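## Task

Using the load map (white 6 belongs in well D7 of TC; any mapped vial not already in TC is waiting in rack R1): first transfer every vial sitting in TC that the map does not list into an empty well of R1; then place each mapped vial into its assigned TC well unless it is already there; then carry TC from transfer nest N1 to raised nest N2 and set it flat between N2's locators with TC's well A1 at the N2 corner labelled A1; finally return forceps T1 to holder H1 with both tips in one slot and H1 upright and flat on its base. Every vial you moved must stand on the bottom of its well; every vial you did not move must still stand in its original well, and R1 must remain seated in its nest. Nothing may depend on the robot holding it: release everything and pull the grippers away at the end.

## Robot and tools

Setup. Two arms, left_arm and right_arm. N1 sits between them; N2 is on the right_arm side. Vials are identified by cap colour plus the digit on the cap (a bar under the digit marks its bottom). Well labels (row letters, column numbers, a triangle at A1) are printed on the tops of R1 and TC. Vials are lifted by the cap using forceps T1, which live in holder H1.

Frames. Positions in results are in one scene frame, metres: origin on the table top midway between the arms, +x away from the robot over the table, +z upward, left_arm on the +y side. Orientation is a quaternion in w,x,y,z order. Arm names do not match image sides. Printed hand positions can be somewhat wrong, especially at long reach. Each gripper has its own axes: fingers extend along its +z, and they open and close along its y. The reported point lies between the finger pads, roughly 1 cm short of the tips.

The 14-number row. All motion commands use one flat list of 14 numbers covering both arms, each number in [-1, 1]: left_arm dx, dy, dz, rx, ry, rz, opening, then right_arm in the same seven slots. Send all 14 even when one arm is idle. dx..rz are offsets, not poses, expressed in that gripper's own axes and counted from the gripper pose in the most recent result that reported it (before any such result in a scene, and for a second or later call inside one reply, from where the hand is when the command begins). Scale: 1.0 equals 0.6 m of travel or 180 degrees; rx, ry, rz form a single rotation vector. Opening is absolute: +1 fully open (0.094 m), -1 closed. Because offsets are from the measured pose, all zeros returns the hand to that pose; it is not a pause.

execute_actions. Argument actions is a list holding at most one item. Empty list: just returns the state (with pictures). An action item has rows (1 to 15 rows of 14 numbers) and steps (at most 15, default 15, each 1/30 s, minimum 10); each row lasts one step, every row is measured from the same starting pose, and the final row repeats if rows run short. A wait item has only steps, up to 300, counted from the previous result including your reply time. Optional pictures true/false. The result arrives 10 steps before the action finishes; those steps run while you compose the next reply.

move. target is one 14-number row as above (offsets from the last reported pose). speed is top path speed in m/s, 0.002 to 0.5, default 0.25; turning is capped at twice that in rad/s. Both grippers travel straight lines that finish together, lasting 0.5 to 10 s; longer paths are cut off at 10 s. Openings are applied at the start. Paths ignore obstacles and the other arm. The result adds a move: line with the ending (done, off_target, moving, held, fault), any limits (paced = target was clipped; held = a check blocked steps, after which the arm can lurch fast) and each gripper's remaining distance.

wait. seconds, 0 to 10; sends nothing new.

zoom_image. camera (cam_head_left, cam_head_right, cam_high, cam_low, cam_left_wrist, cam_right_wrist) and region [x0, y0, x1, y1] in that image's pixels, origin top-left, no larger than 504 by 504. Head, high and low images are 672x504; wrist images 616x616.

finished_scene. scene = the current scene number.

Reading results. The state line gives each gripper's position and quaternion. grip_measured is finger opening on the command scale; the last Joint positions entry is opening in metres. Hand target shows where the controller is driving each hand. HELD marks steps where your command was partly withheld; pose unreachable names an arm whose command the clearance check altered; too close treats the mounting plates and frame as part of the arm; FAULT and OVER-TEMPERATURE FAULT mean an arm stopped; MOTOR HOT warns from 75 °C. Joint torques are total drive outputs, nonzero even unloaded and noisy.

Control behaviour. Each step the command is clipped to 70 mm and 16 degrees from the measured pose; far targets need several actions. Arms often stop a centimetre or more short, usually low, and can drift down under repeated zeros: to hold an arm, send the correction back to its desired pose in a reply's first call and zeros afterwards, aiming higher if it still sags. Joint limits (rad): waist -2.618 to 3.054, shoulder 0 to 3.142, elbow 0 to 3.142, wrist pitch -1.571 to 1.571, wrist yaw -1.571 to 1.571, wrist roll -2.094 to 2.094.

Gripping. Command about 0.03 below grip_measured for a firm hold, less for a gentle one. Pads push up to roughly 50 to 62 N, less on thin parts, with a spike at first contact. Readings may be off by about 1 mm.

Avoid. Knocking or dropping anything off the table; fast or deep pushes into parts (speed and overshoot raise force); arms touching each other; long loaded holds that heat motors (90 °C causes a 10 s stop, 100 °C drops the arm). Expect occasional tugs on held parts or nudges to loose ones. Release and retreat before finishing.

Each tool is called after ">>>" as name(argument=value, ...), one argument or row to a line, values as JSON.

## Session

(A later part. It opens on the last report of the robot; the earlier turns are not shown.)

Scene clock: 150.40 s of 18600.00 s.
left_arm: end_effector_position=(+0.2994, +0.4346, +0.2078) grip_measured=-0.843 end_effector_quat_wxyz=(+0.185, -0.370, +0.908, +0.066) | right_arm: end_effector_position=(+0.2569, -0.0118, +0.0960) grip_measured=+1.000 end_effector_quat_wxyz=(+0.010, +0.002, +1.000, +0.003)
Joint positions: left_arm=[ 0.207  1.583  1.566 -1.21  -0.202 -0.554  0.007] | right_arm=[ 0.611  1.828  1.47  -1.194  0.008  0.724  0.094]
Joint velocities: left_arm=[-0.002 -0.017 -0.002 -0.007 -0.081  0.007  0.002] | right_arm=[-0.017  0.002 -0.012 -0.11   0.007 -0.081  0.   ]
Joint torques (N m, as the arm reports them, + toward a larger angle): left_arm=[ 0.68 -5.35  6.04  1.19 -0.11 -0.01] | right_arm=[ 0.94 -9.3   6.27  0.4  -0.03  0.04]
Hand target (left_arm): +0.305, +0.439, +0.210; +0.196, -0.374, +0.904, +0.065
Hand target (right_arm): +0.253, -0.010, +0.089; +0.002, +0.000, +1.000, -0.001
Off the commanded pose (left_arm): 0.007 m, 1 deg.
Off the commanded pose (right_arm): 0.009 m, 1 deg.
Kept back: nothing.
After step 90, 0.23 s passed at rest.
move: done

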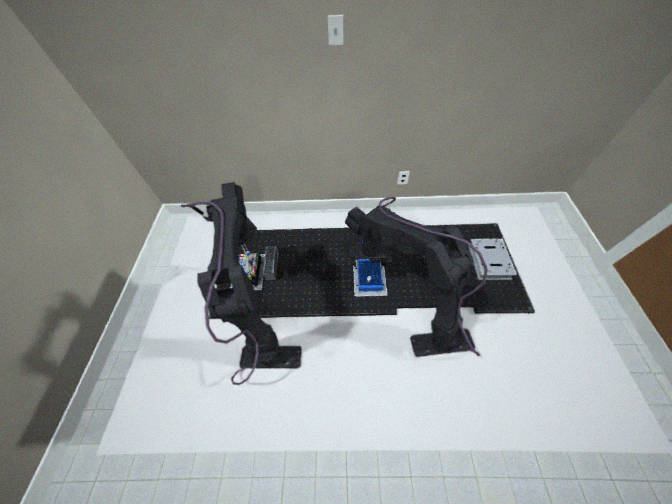

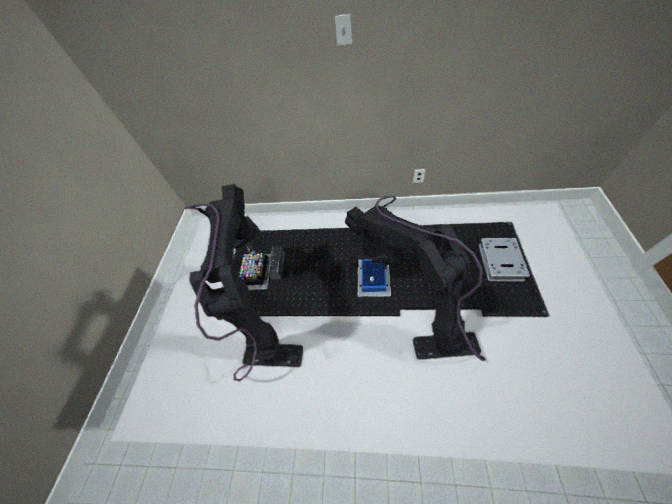

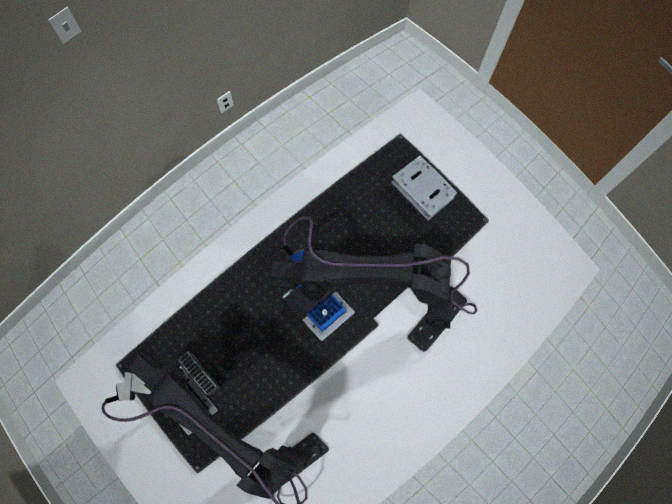

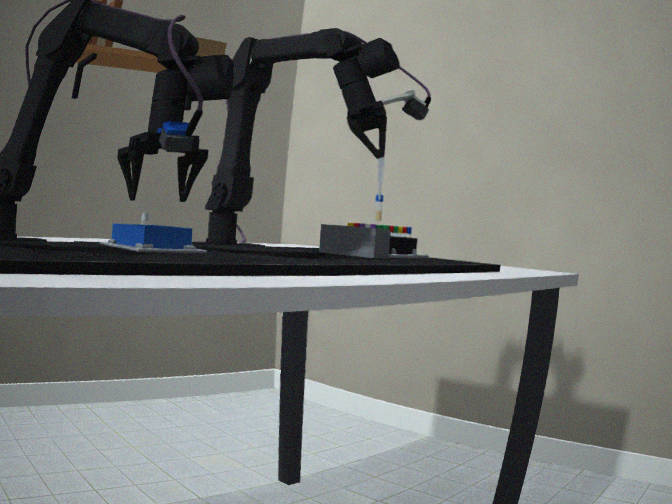

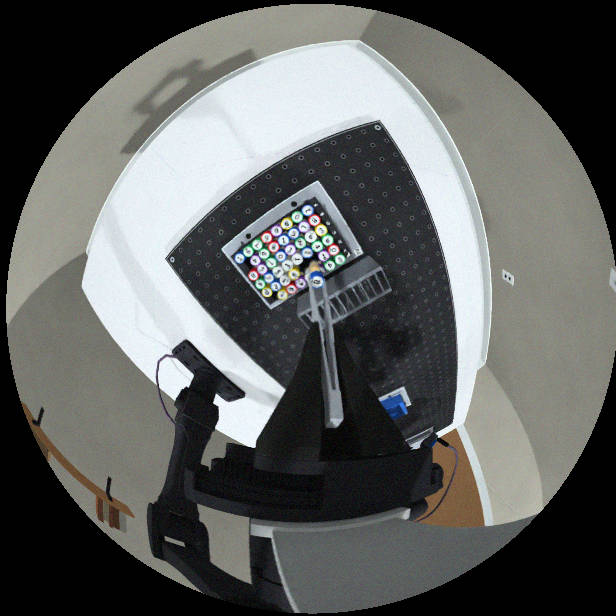

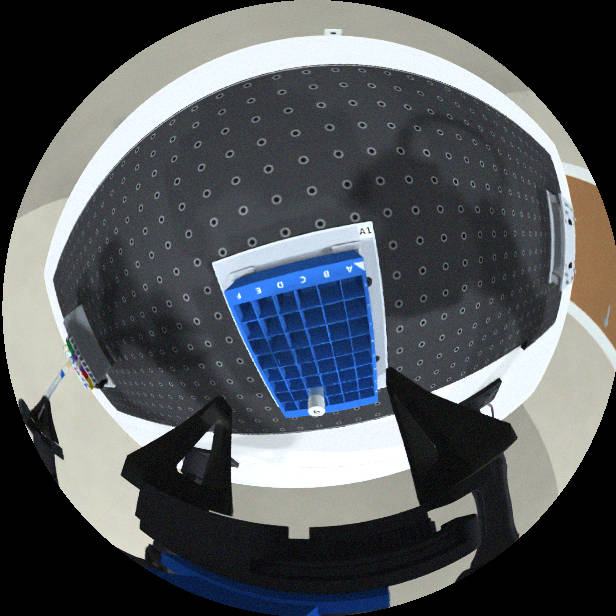

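>>> execute_actions(
  actions=[
    {"rows":[[-0.00962,0.00349,-0.00758,0.00311,-0.00719,-0.00497,-0.85,0.006,0,0.012,0.002,0.005,0,1],[-0.00962,0.00349,-0.00758,0.00311,-0.00719,-0.00497,-0.85,0.0065,0,0.014,0.002,0.0055,0,1],[-0.00898,0.00221,-0.00783,0.00341,-0.00718,-0.00424,-0.85,0.007,0,0.017,0.002,0.006,0,1],[-0.00898,0.00221,-0.00783,0.00341,-0.00718,-0.00424,-0.85,0.0075,0,0.021,0.002,0.0065,0,1],[-0.00898,0.00221,-0.00783,0.00341,-0.00718,-0.00424,-0.85,0.008,0,0.026,0.0025,0.007,0,1],[-0.00898,0.00221,-0.00783,0.00341,-0.00718,-0.00424,-0.85,0.0085,0,0.031,0.0025,0.0075,0,1],[-0.00898,0.00221,-0.00783,0.00341,-0.00718,-0.00424,-0.85,0.009,0,0.036,0.003,0.008,0,1],[-0.00898,0.00221,-0.00783,0.00341,-0.00718,-0.00424,-0.85,0.0095,0,0.041,0.003,0.0085,0,1],[-0.00898,0.00221,-0.00783,0.00341,-0.00718,-0.00424,-0.85,0.010,0,0.046,0.003,0.009,0,1],[-0.00898,0.00221,-0.00783,0.00341,-0.00718,-0.00424,-0.85,0.0107,0,0.051,0.0035,0.0095,0,1],[-0.00898,0.00221,-0.00783,0.00341,-0.00718,-0.00424,-0.85,0.0114,0,0.055,0.0035,0.010,0,1],[-0.00898,0.00221,-0.00783,0.00341,-0.00718,-0.00424,-0.85,0.012,0,0.058,0.004,0.0105,0,1],[-0.00898,0.00221,-0.00783,0.00341,-0.00718,-0.00424,-0.85,0.0126,0,0.0605,0.004,0.011,0,1],[-0.00898,0.00221,-0.00783,0.00341,-0.00718,-0.00424,-0.85,0.013,0,0.062,0.004,0.011,0,1]],"steps":15},
  ],
)

>>> execute_actions(
  actions=[
    {"steps":18},
  ],
  pictures=true,
)

>>> zoom_image(
  camera="cam_left_wrist",
  region=[275,215,355,295],
)

>>> zoom_image(
  camera="cam_right_wrist",
  region=[180,220,440,480],
)

Scene clock: 154.17 s of 18600.00 s.
left_arm: end_effector_position=(+0.2995, +0.4346, +0.2078) grip_measured=-0.843 end_effector_quat_wxyz=(+0.185, -0.370, +0.908, +0.066) | right_arm: end_effector_position=(+0.2574, -0.0108, +0.0942) grip_measured=+1.000 end_effector_quat_wxyz=(+0.011, +0.003, +1.000, +0.006)
Joint positions: left_arm=[ 0.207  1.583  1.566 -1.21  -0.202 -0.554  0.007] | right_arm=[ 0.611  1.828  1.463 -1.182  0.005  0.724  0.094]
Joint velocities: left_arm=[ 0.017 -0.017 -0.012 -0.066 -0.022 -0.007 -0.   ] | right_arm=[-0.017 -0.007 -0.149  0.154 -0.037  0.022  0.   ]
Joint torques (N m, as the arm reports them, + toward a larger angle): left_arm=[ 0.7  -6.52  6.04  1.08 -0.1  -0.04] | right_arm=[ 0.48 -9.15  5.55  0.33 -0.04  0.01]
Steps of this call (steps 1 to 90: nothing new was sent; then 0.60 s passed at rest; steps 91 to 95: the first 5 steps of this action). Readings (end_effector_position):
91: left_arm (+0.2995, +0.4346, +0.2078) | right_arm (+0.2572, -0.0115, +0.0960)
92: left_arm (+0.2995, +0.4346, +0.2078) | right_arm (+0.2572, -0.0114, +0.0960)
94: left_arm (+0.2995, +0.4346, +0.2078) | right_arm (+0.2574, -0.0109, +0.0953)
95: the state above

Scene clock: 154.77 s of 18600.00 s.
left_arm: end_effector_position=(+0.2995, +0.4346, +0.2078) grip_measured=-0.843 end_effector_quat_wxyz=(+0.185, -0.370, +0.908, +0.066) | right_arm: end_effector_position=(+0.2534, -0.0127, +0.0662) grip_measured=+1.000 end_effector_quat_wxyz=(-0.001, +0.003, +1.000, -0.000)
Joint positions: left_arm=[ 0.207  1.583  1.566 -1.21  -0.202 -0.554  0.007] | right_arm=[ 0.611  1.855  1.385 -1.103 -0.002  0.725  0.094]
Joint velocities: left_arm=[ 0.017  0.007 -0.007 -0.037  0.037 -0.022  0.001] | right_arm=[-0.017 -0.002 -0.017 -0.037  0.022 -0.037  0.   ]
Joint torques (N m, as the arm reports them, + toward a larger angle): left_arm=[ 0.77 -6.51  6.04  1.07 -0.14 -0.02] | right_arm=[ 0.79 -9.54  6.14  0.35 -0.03  0.02]
Hand target (left_arm): +0.301, +0.438, +0.214; +0.198, -0.375, +0.903, +0.065
Hand target (right_arm): +0.250, -0.011, +0.059; -0.008, +0.002, +1.000, -0.003
Off the commanded pose (left_arm): 0.007 m, 2 deg.
Off the commanded pose (right_arm): 0.008 m, 1 deg.
Kept back: nothing.
Steps of this call (steps 1 to 10: the last 10 steps of your previous action; steps 11 to 18: nothing new was sent). Readings (end_effector_position):
1: left_arm (+0.2995, +0.4346, +0.2078) | right_arm (+0.2571, -0.0111, +0.0924)
2: left_arm (+0.2995, +0.4346, +0.2078) | right_arm (+0.2562, -0.0116, +0.0901)
4: left_arm (+0.2995, +0.4346, +0.2078) | right_arm (+0.2543, -0.0130, +0.0854)
8: left_arm (+0.2995, +0.4346, +0.2078) | right_arm (+0.2520, -0.0145, +0.0744)
18: the state above

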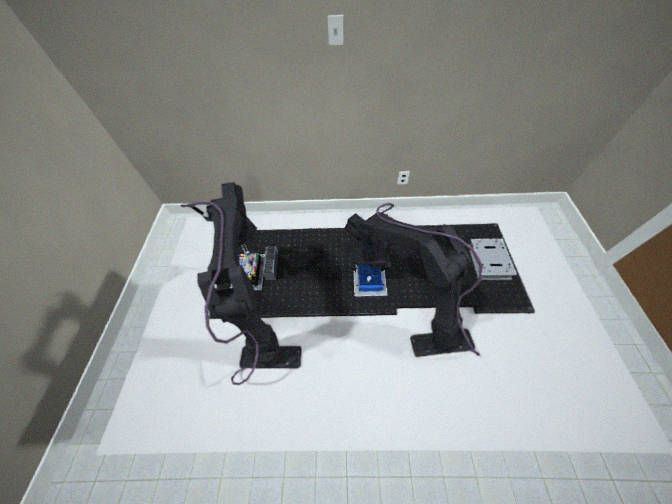

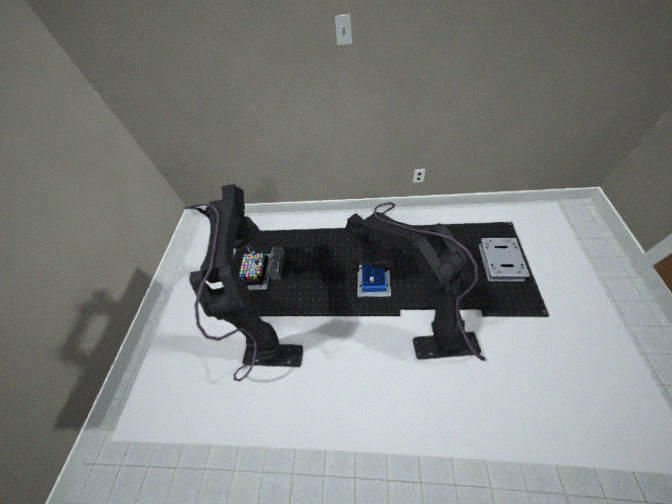

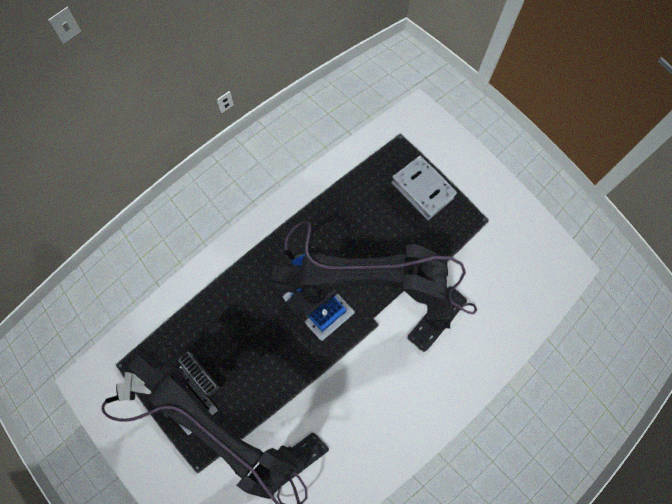

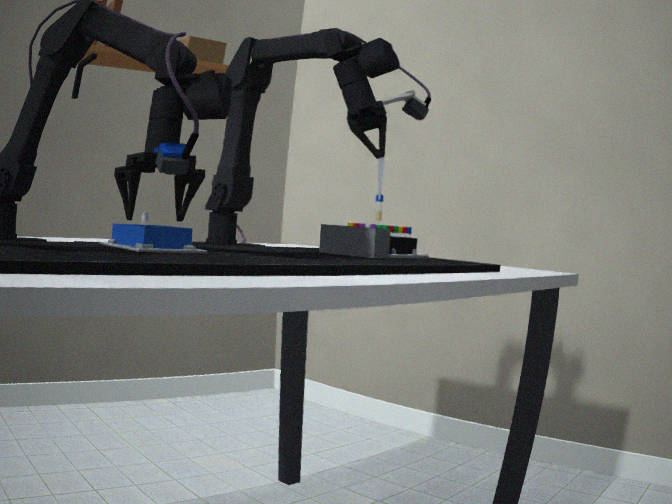

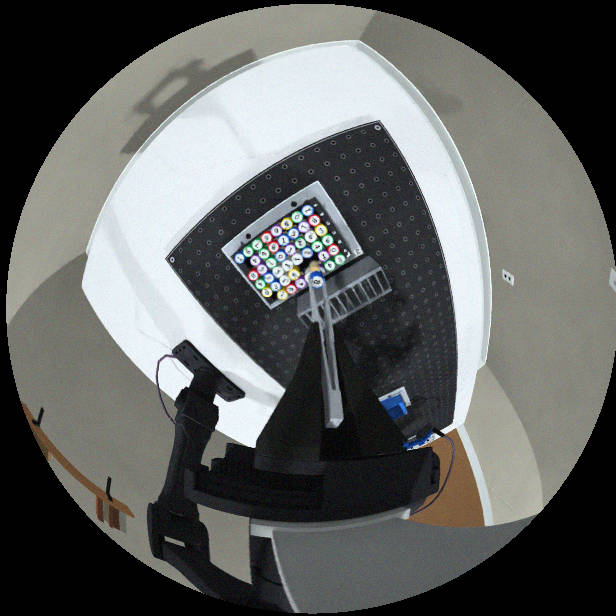

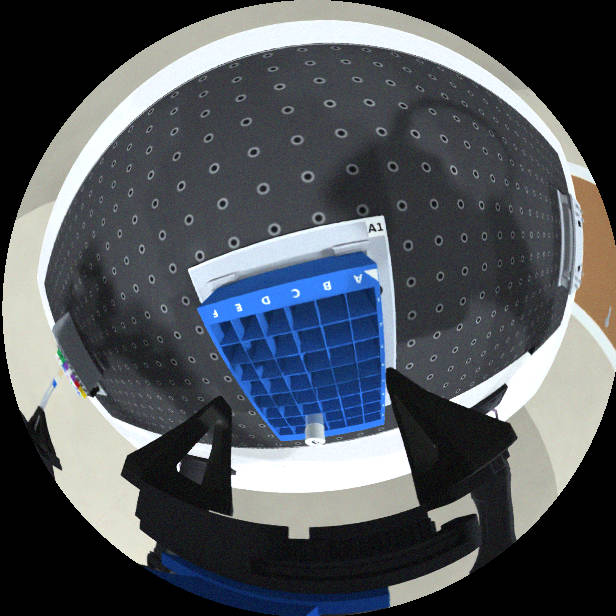

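Region (275, 215, 355, 295) of cam_left_wrist's 616x616 image, scaled by 6.300, with more detail than that image has.

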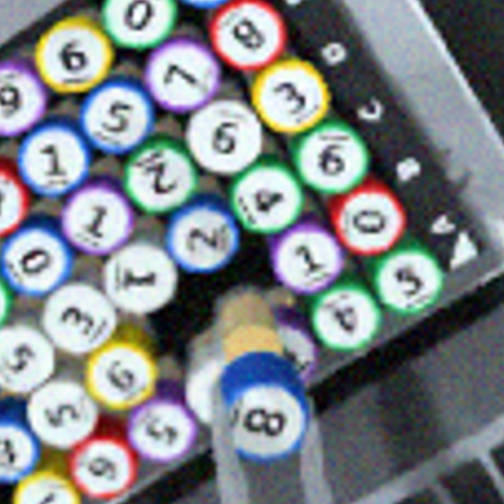

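Region (180, 220, 440, 480) of cam_right_wrist's 616x616 image, scaled by 1.938, with more detail than that image has.

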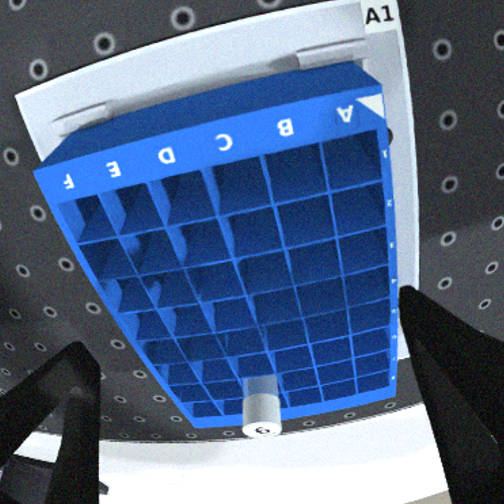

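>>> execute_actions(
  actions=[
    {"rows":[[-0.01032,0.00352,-0.00867,-0.00176,-0.011,-0.00174,-0.85,0.007,-0.005,0.014,0.002,0.0045,0,1],[-0.01032,0.00352,-0.00867,-0.00176,-0.011,-0.00174,-0.85,0.008,-0.006,0.016,0.002,0.0045,0,1],[-0.01032,0.00352,-0.00867,-0.00176,-0.011,-0.00174,-0.85,0.009,-0.007,0.018,0.002,0.0045,0,1],[-0.01032,0.00352,-0.00867,-0.00176,-0.011,-0.00174,-0.85,0.010,-0.008,0.020,0.002,0.0045,0,1],[-0.01032,0.00352,-0.00867,-0.00176,-0.011,-0.00174,-0.85,0.0107,-0.0093,0.0217,0.002,0.0045,0,1]],"steps":12},
  ],
)

>>> execute_actions(
  actions=[
    {"steps":18},
  ],
  pictures=true,
)

>>> zoom_image(
  camera="cam_left_wrist",
  region=[275,215,355,295],
)

>>> zoom_image(
  camera="cam_right_wrist",
  region=[180,220,440,480],
)

Scene clock: 156.90 s of 18600.00 s.
left_arm: end_effector_position=(+0.2995, +0.4348, +0.2079) grip_measured=-0.843 end_effector_quat_wxyz=(+0.186, -0.370, +0.908, +0.067) | right_arm: end_effector_position=(+0.2538, -0.0124, +0.0647) grip_measured=+1.000 end_effector_quat_wxyz=(+0.000, +0.003, +1.000, +0.001)
Joint positions: left_arm=[ 0.207  1.583  1.566 -1.21  -0.203 -0.554  0.007] | right_arm=[ 0.611  1.855  1.379 -1.093 -0.002  0.726  0.094]
Joint velocities: left_arm=[ 0.002 -0.007 -0.012  0.007  0.007 -0.007 -0.001] | right_arm=[-0.012 -0.002 -0.129  0.154 -0.007  0.007  0.   ]
Joint torques (N m, as the arm reports them, + toward a larger angle): left_arm=[ 0.   -6.48  6.04  1.06 -0.35 -0.04] | right_arm=[ -0.03 -10.57   5.49   0.27  -0.04  -0.04]
Steps of this call (steps 1 to 62: nothing new was sent; steps 63 to 64: the first 2 steps of this action). Readings (end_effector_position):
63: left_arm (+0.2995, +0.4347, +0.2079) | right_arm (+0.2541, -0.0121, +0.0657)
64: the state above

Scene clock: 157.50 s of 18600.00 s.
left_arm: end_effector_position=(+0.2994, +0.4352, +0.2080) grip_measured=-0.843 end_effector_quat_wxyz=(+0.186, -0.370, +0.908, +0.068) | right_arm: end_effector_position=(+0.2486, -0.0167, +0.0550) grip_measured=+1.000 end_effector_quat_wxyz=(-0.007, +0.003, +1.000, -0.004)
Joint positions: left_arm=[ 0.207  1.583  1.566 -1.21  -0.205 -0.554  0.007] | right_arm=[ 0.611  1.855  1.339 -1.071 -0.002  0.726  0.094]
Joint velocities: left_arm=[ 0.007  0.007 -0.002 -0.037 -0.037  0.037 -0.001] | right_arm=[ 0.012 -0.012 -0.007  0.037  0.051 -0.022  0.   ]
Joint torques (N m, as the arm reports them, + toward a larger angle): left_arm=[ 0.03 -6.5   6.04  1.05 -0.39 -0.04] | right_arm=[ -0.09 -10.89   6.01   0.33  -0.05  -0.07]
Hand target (left_arm): +0.300, +0.439, +0.215; +0.200, -0.372, +0.903, +0.075
Hand target (right_arm): +0.247, -0.018, +0.053; -0.008, +0.003, +1.000, -0.003
Off the commanded pose (left_arm): 0.008 m, 2 deg.
Off the commanded pose (right_arm): 0.003 m, 0 deg.
Kept back: nothing.
Steps of this call (steps 1 to 10: the last 10 steps of your previous action; steps 11 to 18: nothing new was sent). Readings (end_effector_position):
1: left_arm (+0.2994, +0.4349, +0.2079) | right_arm (+0.2532, -0.0129, +0.0632)
2: left_arm (+0.2994, +0.4350, +0.2079) | right_arm (+0.2521, -0.0138, +0.0613)
4: left_arm (+0.2994, +0.4350, +0.2079) | right_arm (+0.2493, -0.0162, +0.0575)
8: left_arm (+0.2994, +0.4351, +0.2079) | right_arm (+0.2470, -0.0181, +0.0551)
18: the state above

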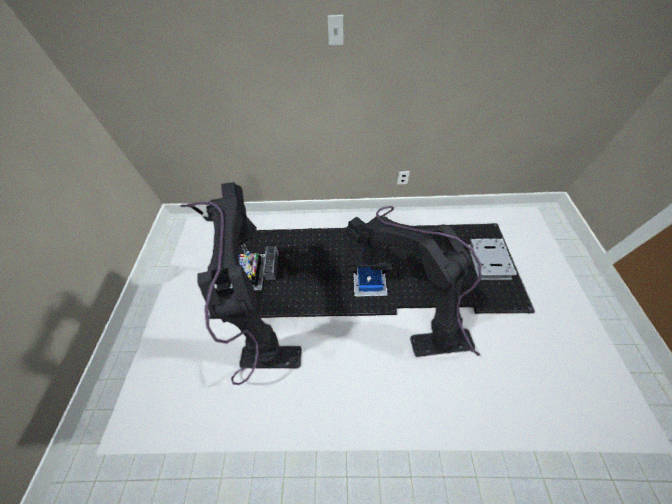

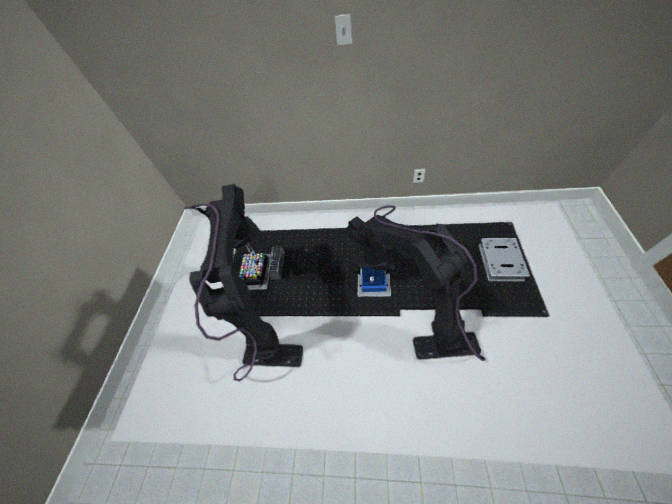

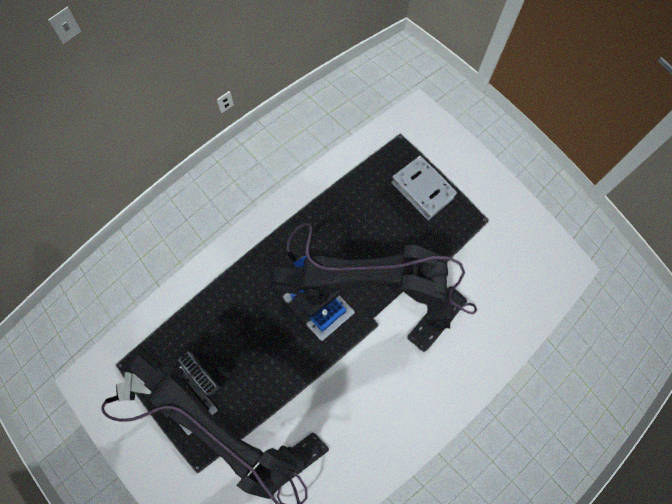

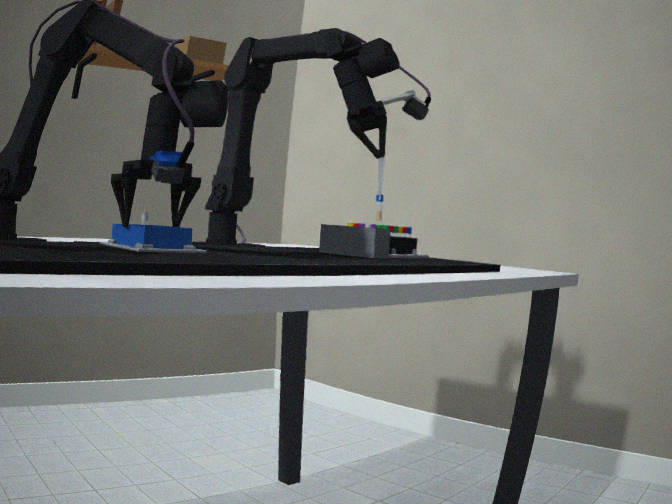

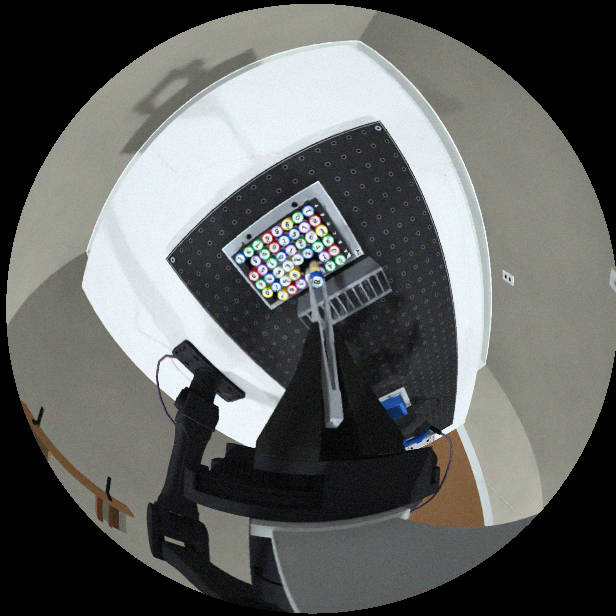

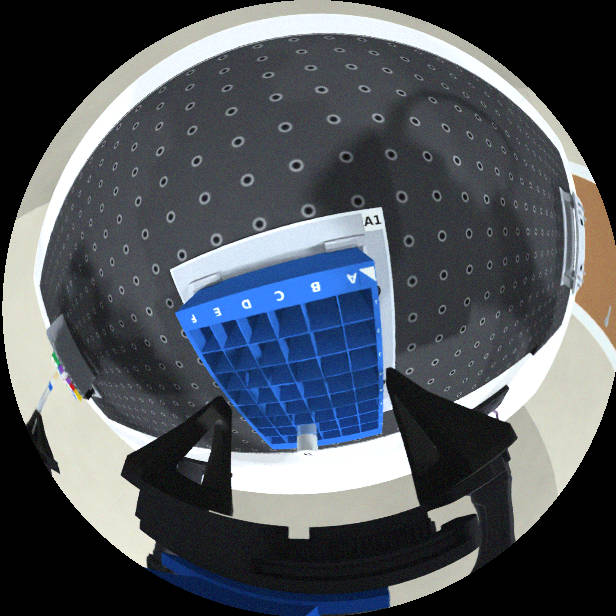

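Region (275, 215, 355, 295) of cam_left_wrist's 616x616 image, scaled by 6.300, with more detail than that image has.

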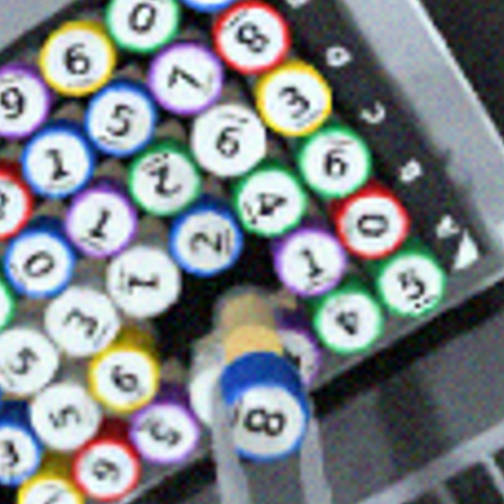

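Region (180, 220, 440, 480) of cam_right_wrist's 616x616 image, scaled by 1.938, with more detail than that image has.

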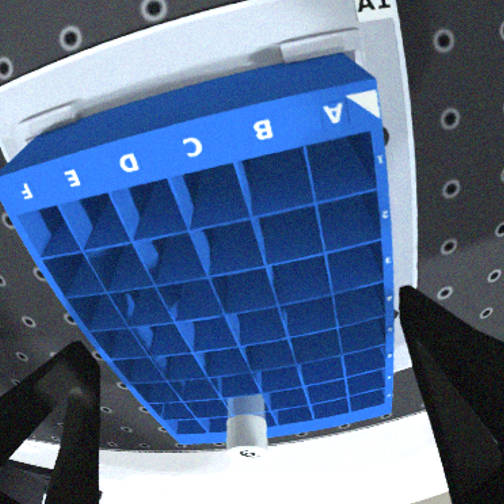

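>>> execute_actions(
  actions=[
    {"rows":[[-0.00247,-0.00154,0.00018,0.00373,-0.00612,-0.00148,-0.85,-0.002,0.0018,0.0165,-0.0013,-0.0015,0,1],[-0.00414,-0.00265,0.00051,0.00454,-0.00745,-0.0018,-0.85,-0.0021,0.0019,0.0178,-0.0016,-0.0018,0,1],[-0.00546,-0.00354,0.00089,0.00519,-0.00852,-0.00205,-0.85,-0.0022,0.0019,0.0199,-0.0018,-0.0021,0,1],[-0.0058,-0.00402,0.00202,0.00547,-0.00897,-0.00216,-0.85,-0.0023,0.002,0.0226,-0.0021,-0.0024,0,1],[-0.00521,-0.00403,0.00352,0.00536,-0.0088,-0.00212,-0.85,-0.0024,0.0021,0.0253,-0.0023,-0.0027,0,1],[-0.00463,-0.00403,0.00503,0.00526,-0.00862,-0.00208,-0.85,-0.0025,0.0022,0.028,-0.0026,-0.003,0,1],[-0.00404,-0.00404,0.00653,0.00515,-0.00845,-0.00203,-0.85,-0.0026,0.0022,0.0307,-0.0029,-0.0033,0,1],[-0.00345,-0.00404,0.00804,0.00504,-0.00827,-0.00199,-0.85,-0.0027,0.0023,0.0334,-0.0031,-0.0035,0,1],[-0.00287,-0.00405,0.00954,0.00494,-0.0081,-0.00195,-0.85,-0.0028,0.0024,0.0361,-0.0034,-0.0038,0,1],[-0.00228,-0.00405,0.01104,0.00483,-0.00793,-0.00191,-0.85,-0.0029,0.0025,0.0388,-0.0036,-0.0041,0,1],[-0.00169,-0.00406,0.01255,0.00472,-0.00775,-0.00187,-0.85,-0.003,0.0026,0.0415,-0.0039,-0.0044,0,1],[-0.00111,-0.00406,0.01405,0.00462,-0.00758,-0.00182,-0.85,-0.003,0.0026,0.0442,-0.0042,-0.0047,0,1],[-0.00052,-0.00407,0.01556,0.00451,-0.0074,-0.00178,-0.85,-0.0031,0.0027,0.0468,-0.0044,-0.005,0,1],[-0.00052,-0.00407,0.01556,0.00451,-0.0074,-0.00178,-0.85,0,0,0.0468,-0.0023,-0.0026,0,1],[0.00178,-0.00269,0.01562,0.00345,-0.00567,-0.00137,-0.85,0.0031,-0.0027,0.0468,-0.0002,-0.0002,0,1]],"steps":15},
  ],
)

>>> execute_actions(
  actions=[
    {"steps":20},
  ],
  pictures=true,
)

>>> zoom_image(
  camera="cam_left_wrist",
  region=[275,215,355,295],
)

>>> zoom_image(
  camera="cam_low",
  region=[90,160,210,280],
)

Scene clock: 162.07 s of 18600.00 s.
left_arm: end_effector_position=(+0.3009, +0.4355, +0.2064) grip_measured=-0.843 end_effector_quat_wxyz=(+0.188, -0.371, +0.907, +0.067) | right_arm: end_effector_position=(+0.2506, -0.0150, +0.0506) grip_measured=+1.000 end_effector_quat_wxyz=(-0.001, +0.003, +1.000, +0.001)
Joint positions: left_arm=[ 0.207  1.583  1.558 -1.197 -0.205 -0.554  0.007] | right_arm=[ 0.611  1.855  1.321 -1.037 -0.002  0.726  0.094]
Joint velocities: left_arm=[-0.022  0.007 -0.134  0.125  0.007 -0.007 -0.   ] | right_arm=[-0.007  0.002 -0.149  0.198 -0.007  0.051  0.   ]
Joint torques (N m, as the arm reports them, + toward a larger angle): left_arm=[ 0.02 -6.79  4.6   1.13 -0.13 -0.01] | right_arm=[ 0.12 -9.36  5.79  0.33  0.02 -0.02]
Steps of this call (steps 1 to 90: nothing new was sent; then 1.40 s passed at rest; steps 91 to 95: the first 5 steps of this action). Readings (end_effector_position):
91: left_arm (+0.2995, +0.4352, +0.2080) | right_arm (+0.2492, -0.0163, +0.0546)
92: left_arm (+0.2998, +0.4352, +0.2081) | right_arm (+0.2498, -0.0157, +0.0540)
94: left_arm (+0.3007, +0.4354, +0.2073) | right_arm (+0.2506, -0.0150, +0.0519)
95: the state above

Scene clock: 162.73 s of 18600.00 s.
left_arm: end_effector_position=(+0.3004, +0.4354, +0.1958) grip_measured=-0.843 end_effector_quat_wxyz=(+0.183, -0.370, +0.908, +0.068) | right_arm: end_effector_position=(+0.2505, -0.0151, +0.0383) grip_measured=+1.000 end_effector_quat_wxyz=(+0.005, +0.003, +1.000, +0.006)
Joint positions: left_arm=[ 0.207  1.583  1.518 -1.168 -0.205 -0.554  0.007] | right_arm=[ 0.611  1.855  1.27  -0.97  -0.002  0.726  0.094]
Joint velocities: left_arm=[ 0.012 -0.007  0.002  0.051  0.022 -0.066  0.   ] | right_arm=[ 0.017  0.007  0.012 -0.066 -0.037 -0.007  0.   ]
Joint torques (N m, as the arm reports them, + toward a larger angle): left_arm=[ 0.04 -6.77  4.79  1.17 -0.12 -0.03] | right_arm=[ 0.18 -8.45  5.83  0.39 -0.01 -0.02]
Hand target (left_arm): +0.302, +0.436, +0.199; +0.196, -0.371, +0.905, +0.066
Hand target (right_arm): +0.246, -0.018, +0.027; -0.006, +0.003, +1.000, -0.004
Off the commanded pose (left_arm): 0.004 m, 2 deg.
Off the commanded pose (right_arm): 0.013 m, 2 deg.
Kept back: nothing.
Steps of this call (steps 1 to 10: the last 10 steps of your previous action; steps 11 to 20: nothing new was sent). Readings (end_effector_position):
1: left_arm (+0.3010, +0.4355, +0.2053) | right_arm (+0.2506, -0.0150, +0.0493)
2: left_arm (+0.3008, +0.4354, +0.2040) | right_arm (+0.2505, -0.0151, +0.0480)
4: left_arm (+0.3004, +0.4354, +0.2016) | right_arm (+0.2504, -0.0152, +0.0453)
8: left_arm (+0.3003, +0.4353, +0.1976) | right_arm (+0.2506, -0.0151, +0.0403)
20: the state above

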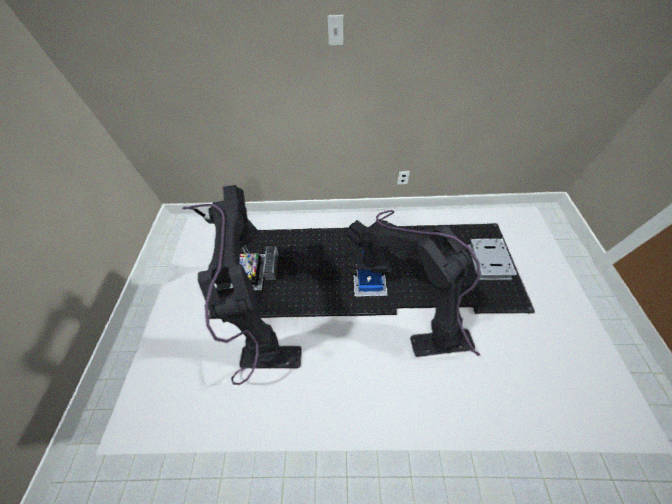

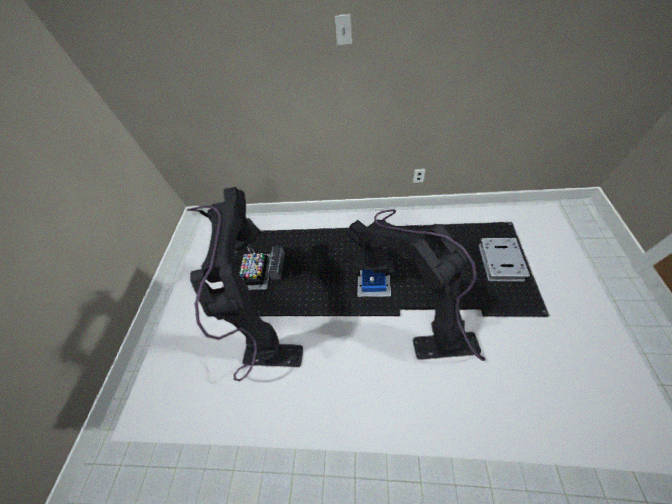

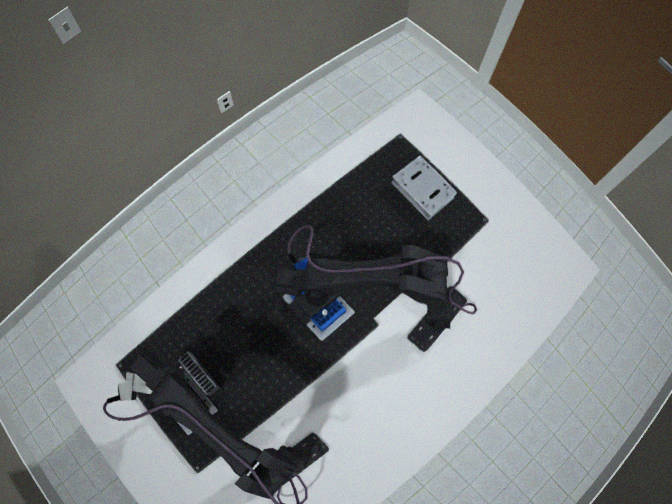

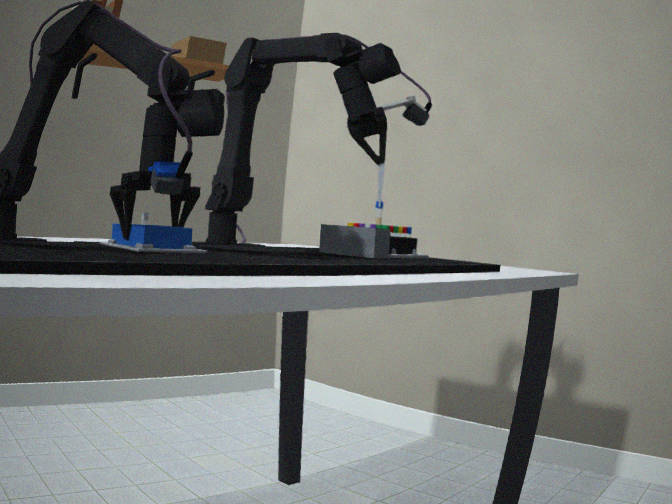

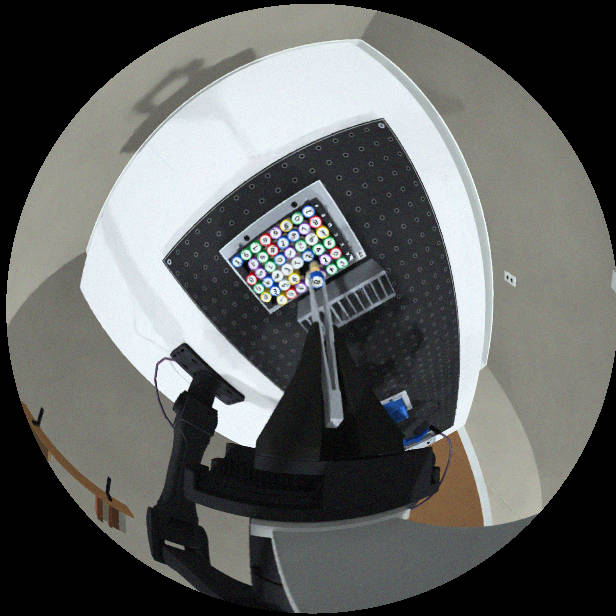

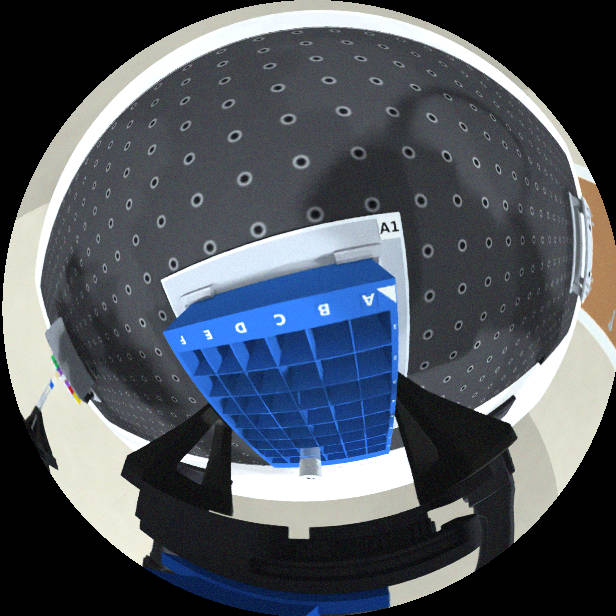

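Region (275, 215, 355, 295) of cam_left_wrist's 616x616 image, scaled by 6.300, with more detail than that image has.

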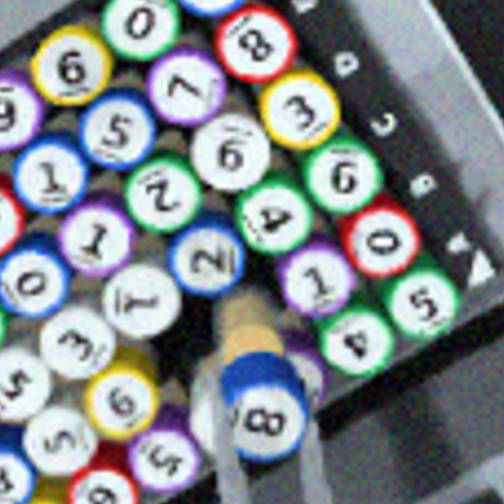

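Region (90, 160, 210, 280) of cam_low's 672x504 image, scaled by 4.200, with more detail than that image has.

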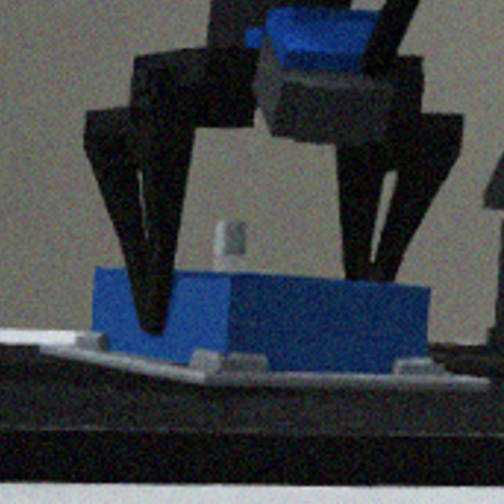

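>>> execute_actions(
  actions=[
    {"rows":[[-0.00395,0.00447,0.00104,-0.00259,-0.00859,-0.00122,-0.85,0.0035,-0.0031,0.0152,0.0055,0.0062,0,1],[-0.00584,0.00328,0.00119,-0.0017,-0.01005,-0.00157,-0.85,0.0035,-0.0031,0.0152,0.0055,0.0062,0,1],[-0.00772,0.0021,0.00134,-0.0008,-0.01152,-0.00193,-0.85,0.0035,-0.0031,0.0152,0.0055,0.0062,0,1],[-0.00885,0.00125,0.00202,-0.0002,-0.0125,-0.00216,-0.85,0.0035,-0.0031,0.0152,0.0055,0.0062,0,1],[-0.00824,0.00126,0.00351,-0.00029,-0.01235,-0.00212,-0.85,0.0035,-0.0031,0.0152,0.0055,0.0062,0,1],[-0.00764,0.00127,0.00501,-0.00038,-0.0122,-0.00209,-0.85,0.0035,-0.0031,0.0152,0.0055,0.0062,0,1],[-0.00703,0.00128,0.0065,-0.00047,-0.01206,-0.00205,-0.85,0.0035,-0.0031,0.0152,0.0055,0.0062,0,1],[-0.00642,0.00129,0.00799,-0.00056,-0.01191,-0.00202,-0.85,0.0035,-0.0031,0.0152,0.0055,0.0062,0,1],[-0.00582,0.0013,0.00949,-0.00065,-0.01176,-0.00198,-0.85,0.0035,-0.0031,0.0152,0.0055,0.0062,0,1],[-0.00521,0.0013,0.01098,-0.00074,-0.01161,-0.00195,-0.85,0.0035,-0.0031,0.0152,0.0055,0.0062,0,1],[-0.0046,0.00131,0.01247,-0.00083,-0.01147,-0.00191,-0.85,0.0035,-0.0031,0.0152,0.0055,0.0062,0,1],[-0.004,0.00132,0.01397,-0.00092,-0.01132,-0.00188,-0.85,0.0035,-0.0031,0.0152,0.0055,0.0062,0,1],[-0.00339,0.00133,0.01546,-0.00101,-0.01117,-0.00184,-0.85,0.0035,-0.0031,0.0152,0.0055,0.0062,0,1],[-0.00339,0.00133,0.01546,-0.00101,-0.01117,-0.00184,-0.85,0.0035,-0.0031,0.0152,0.0055,0.0062,0,1],[-0.0011,0.00272,0.01552,-0.00207,-0.00944,-0.00143,-0.85,0.0035,-0.0031,0.0152,0.0055,0.0062,0,1]],"steps":15},
  ],
)

>>> execute_actions(
  actions=[
    {"steps":20},
  ],
  pictures=true,
)

>>> zoom_image(
  camera="cam_left_wrist",
  region=[285,235,345,295],
)

Scene clock: 166.20 s of 18600.00 s.
left_arm: end_effector_position=(+0.3005, +0.4355, +0.1926) grip_measured=-0.843 end_effector_quat_wxyz=(+0.182, -0.370, +0.908, +0.069) | right_arm: end_effector_position=(+0.2507, -0.0150, +0.0383) grip_measured=+1.000 end_effector_quat_wxyz=(+0.006, +0.003, +1.000, +0.006)
Joint positions: left_arm=[ 0.207  1.583  1.506 -1.157 -0.206 -0.554  0.007] | right_arm=[ 0.611  1.855  1.27  -0.969 -0.002  0.726  0.094]
Joint velocities: left_arm=[-0.002 -0.022 -0.071  0.066  0.007 -0.022  0.   ] | right_arm=[-0.002  0.002  0.002  0.081 -0.051 -0.066  0.   ]
Joint torques (N m, as the arm reports them, + toward a larger angle): left_arm=[ 0.   -6.76  4.86  1.19 -0.35 -0.03] | right_arm=[ 0.13 -8.27  6.69  0.35  0.   -0.03]
Steps of this call (steps 1 to 90: nothing new was sent; then 0.30 s passed at rest; steps 91 to 95: the first 5 steps of this action). Readings (end_effector_position):
91: left_arm (+0.3005, +0.4354, +0.1955) | right_arm (+0.2507, -0.0150, +0.0383)
92: left_arm (+0.3005, +0.4354, +0.1949) | right_arm (+0.2507, -0.0150, +0.0383)
94: left_arm (+0.3005, +0.4355, +0.1934) | right_arm (+0.2507, -0.0150, +0.0383)
95: the state above

Scene clock: 166.87 s of 18600.00 s.
left_arm: end_effector_position=(+0.3010, +0.4357, +0.1836) grip_measured=-0.843 end_effector_quat_wxyz=(+0.181, -0.370, +0.909, +0.070) | right_arm: end_effector_position=(+0.2507, -0.0150, +0.0383) grip_measured=+1.000 end_effector_quat_wxyz=(+0.006, +0.003, +1.000, +0.006)
Joint positions: left_arm=[ 0.207  1.583  1.471 -1.126 -0.206 -0.554  0.007] | right_arm=[ 0.611  1.855  1.27  -0.969 -0.002  0.726  0.094]
Joint velocities: left_arm=[-0.012  0.002  0.007 -0.007 -0.007  0.007  0.   ] | right_arm=[-0.002 -0.007 -0.012  0.022 -0.095  0.022  0.   ]
Joint torques (N m, as the arm reports them, + toward a larger angle): left_arm=[-0.04 -6.74  5.02  1.15 -0.37 -0.02] | right_arm=[ 0.07 -8.31  6.7   0.35  0.   -0.04]
Hand target (left_arm): +0.302, +0.439, +0.188; +0.195, -0.372, +0.904, +0.076
Hand target (right_arm): +0.248, -0.017, +0.030; -0.004, +0.003, +1.000, -0.002
Off the commanded pose (left_arm): 0.005 m, 2 deg.
Off the commanded pose (right_arm): 0.010 m, 2 deg.
Kept back: nothing.
Steps of this call (steps 1 to 10: the last 10 steps of your previous action; steps 11 to 20: nothing new was sent). Readings (end_effector_position):
1: left_arm (+0.3007, +0.4356, +0.1919) | right_arm (+0.2507, -0.0150, +0.0383)
2: left_arm (+0.3008, +0.4356, +0.1912) | right_arm (+0.2507, -0.0150, +0.0383)
4: left_arm (+0.3011, +0.4357, +0.1896) | right_arm (+0.2507, -0.0150, +0.0383)
8: left_arm (+0.3009, +0.4357, +0.1855) | right_arm (+0.2507, -0.0150, +0.0383)
20: the state above

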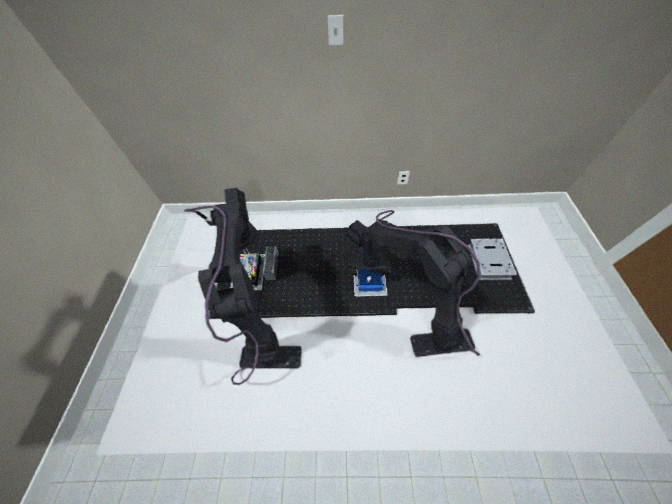

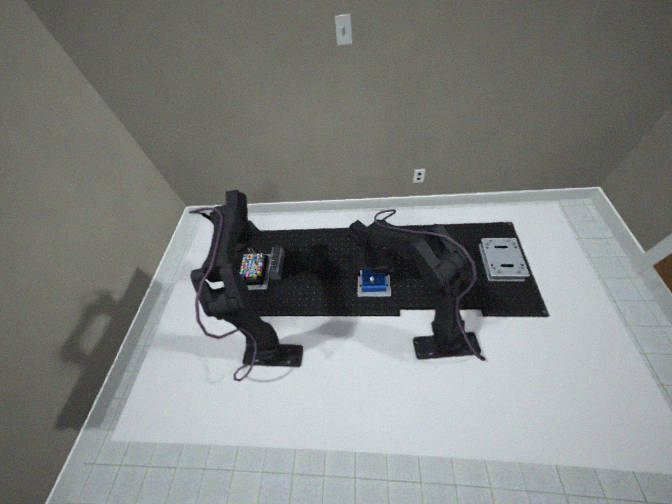

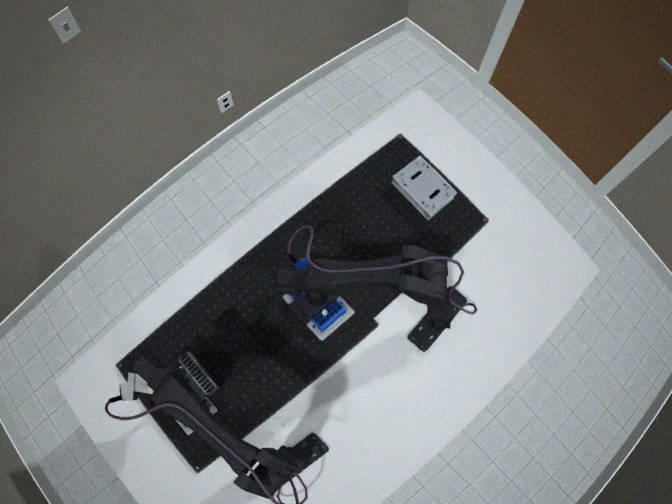

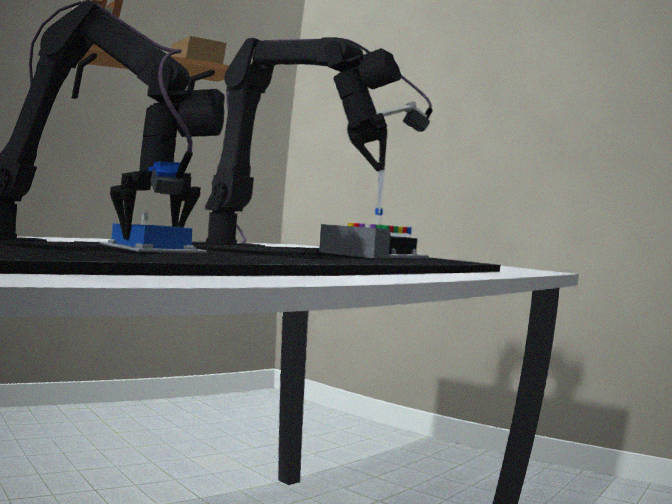

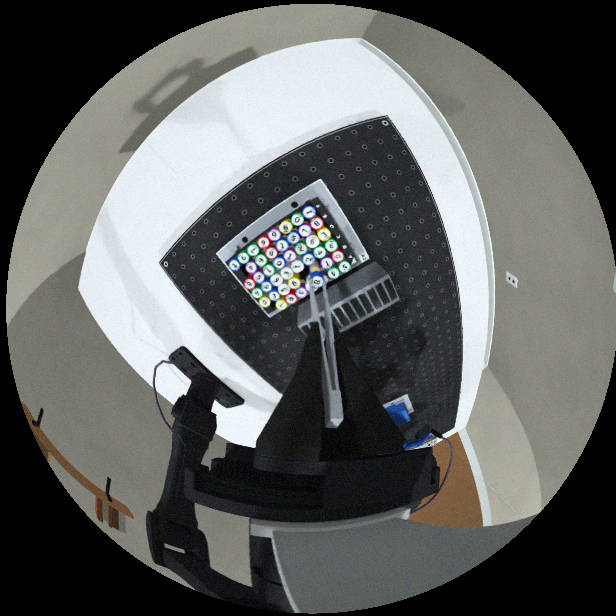

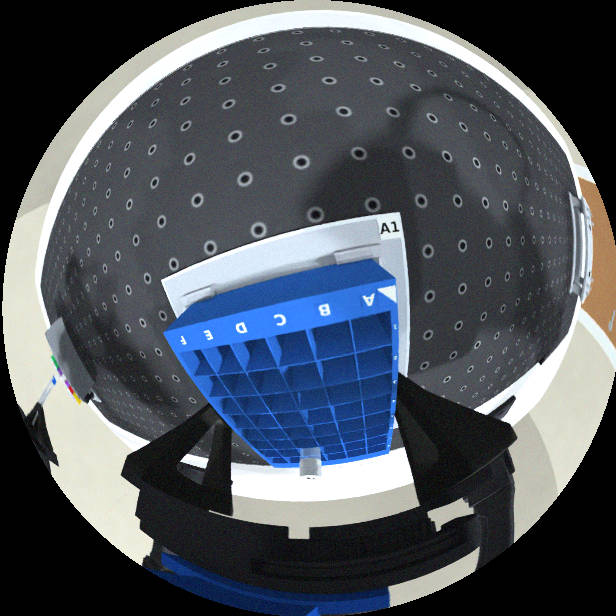

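Region (285, 235, 345, 295) of cam_left_wrist's 616x616 image, scaled by 8.400, with more detail than that image has.

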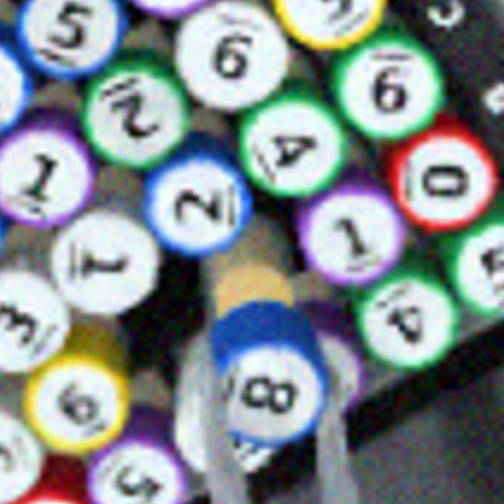

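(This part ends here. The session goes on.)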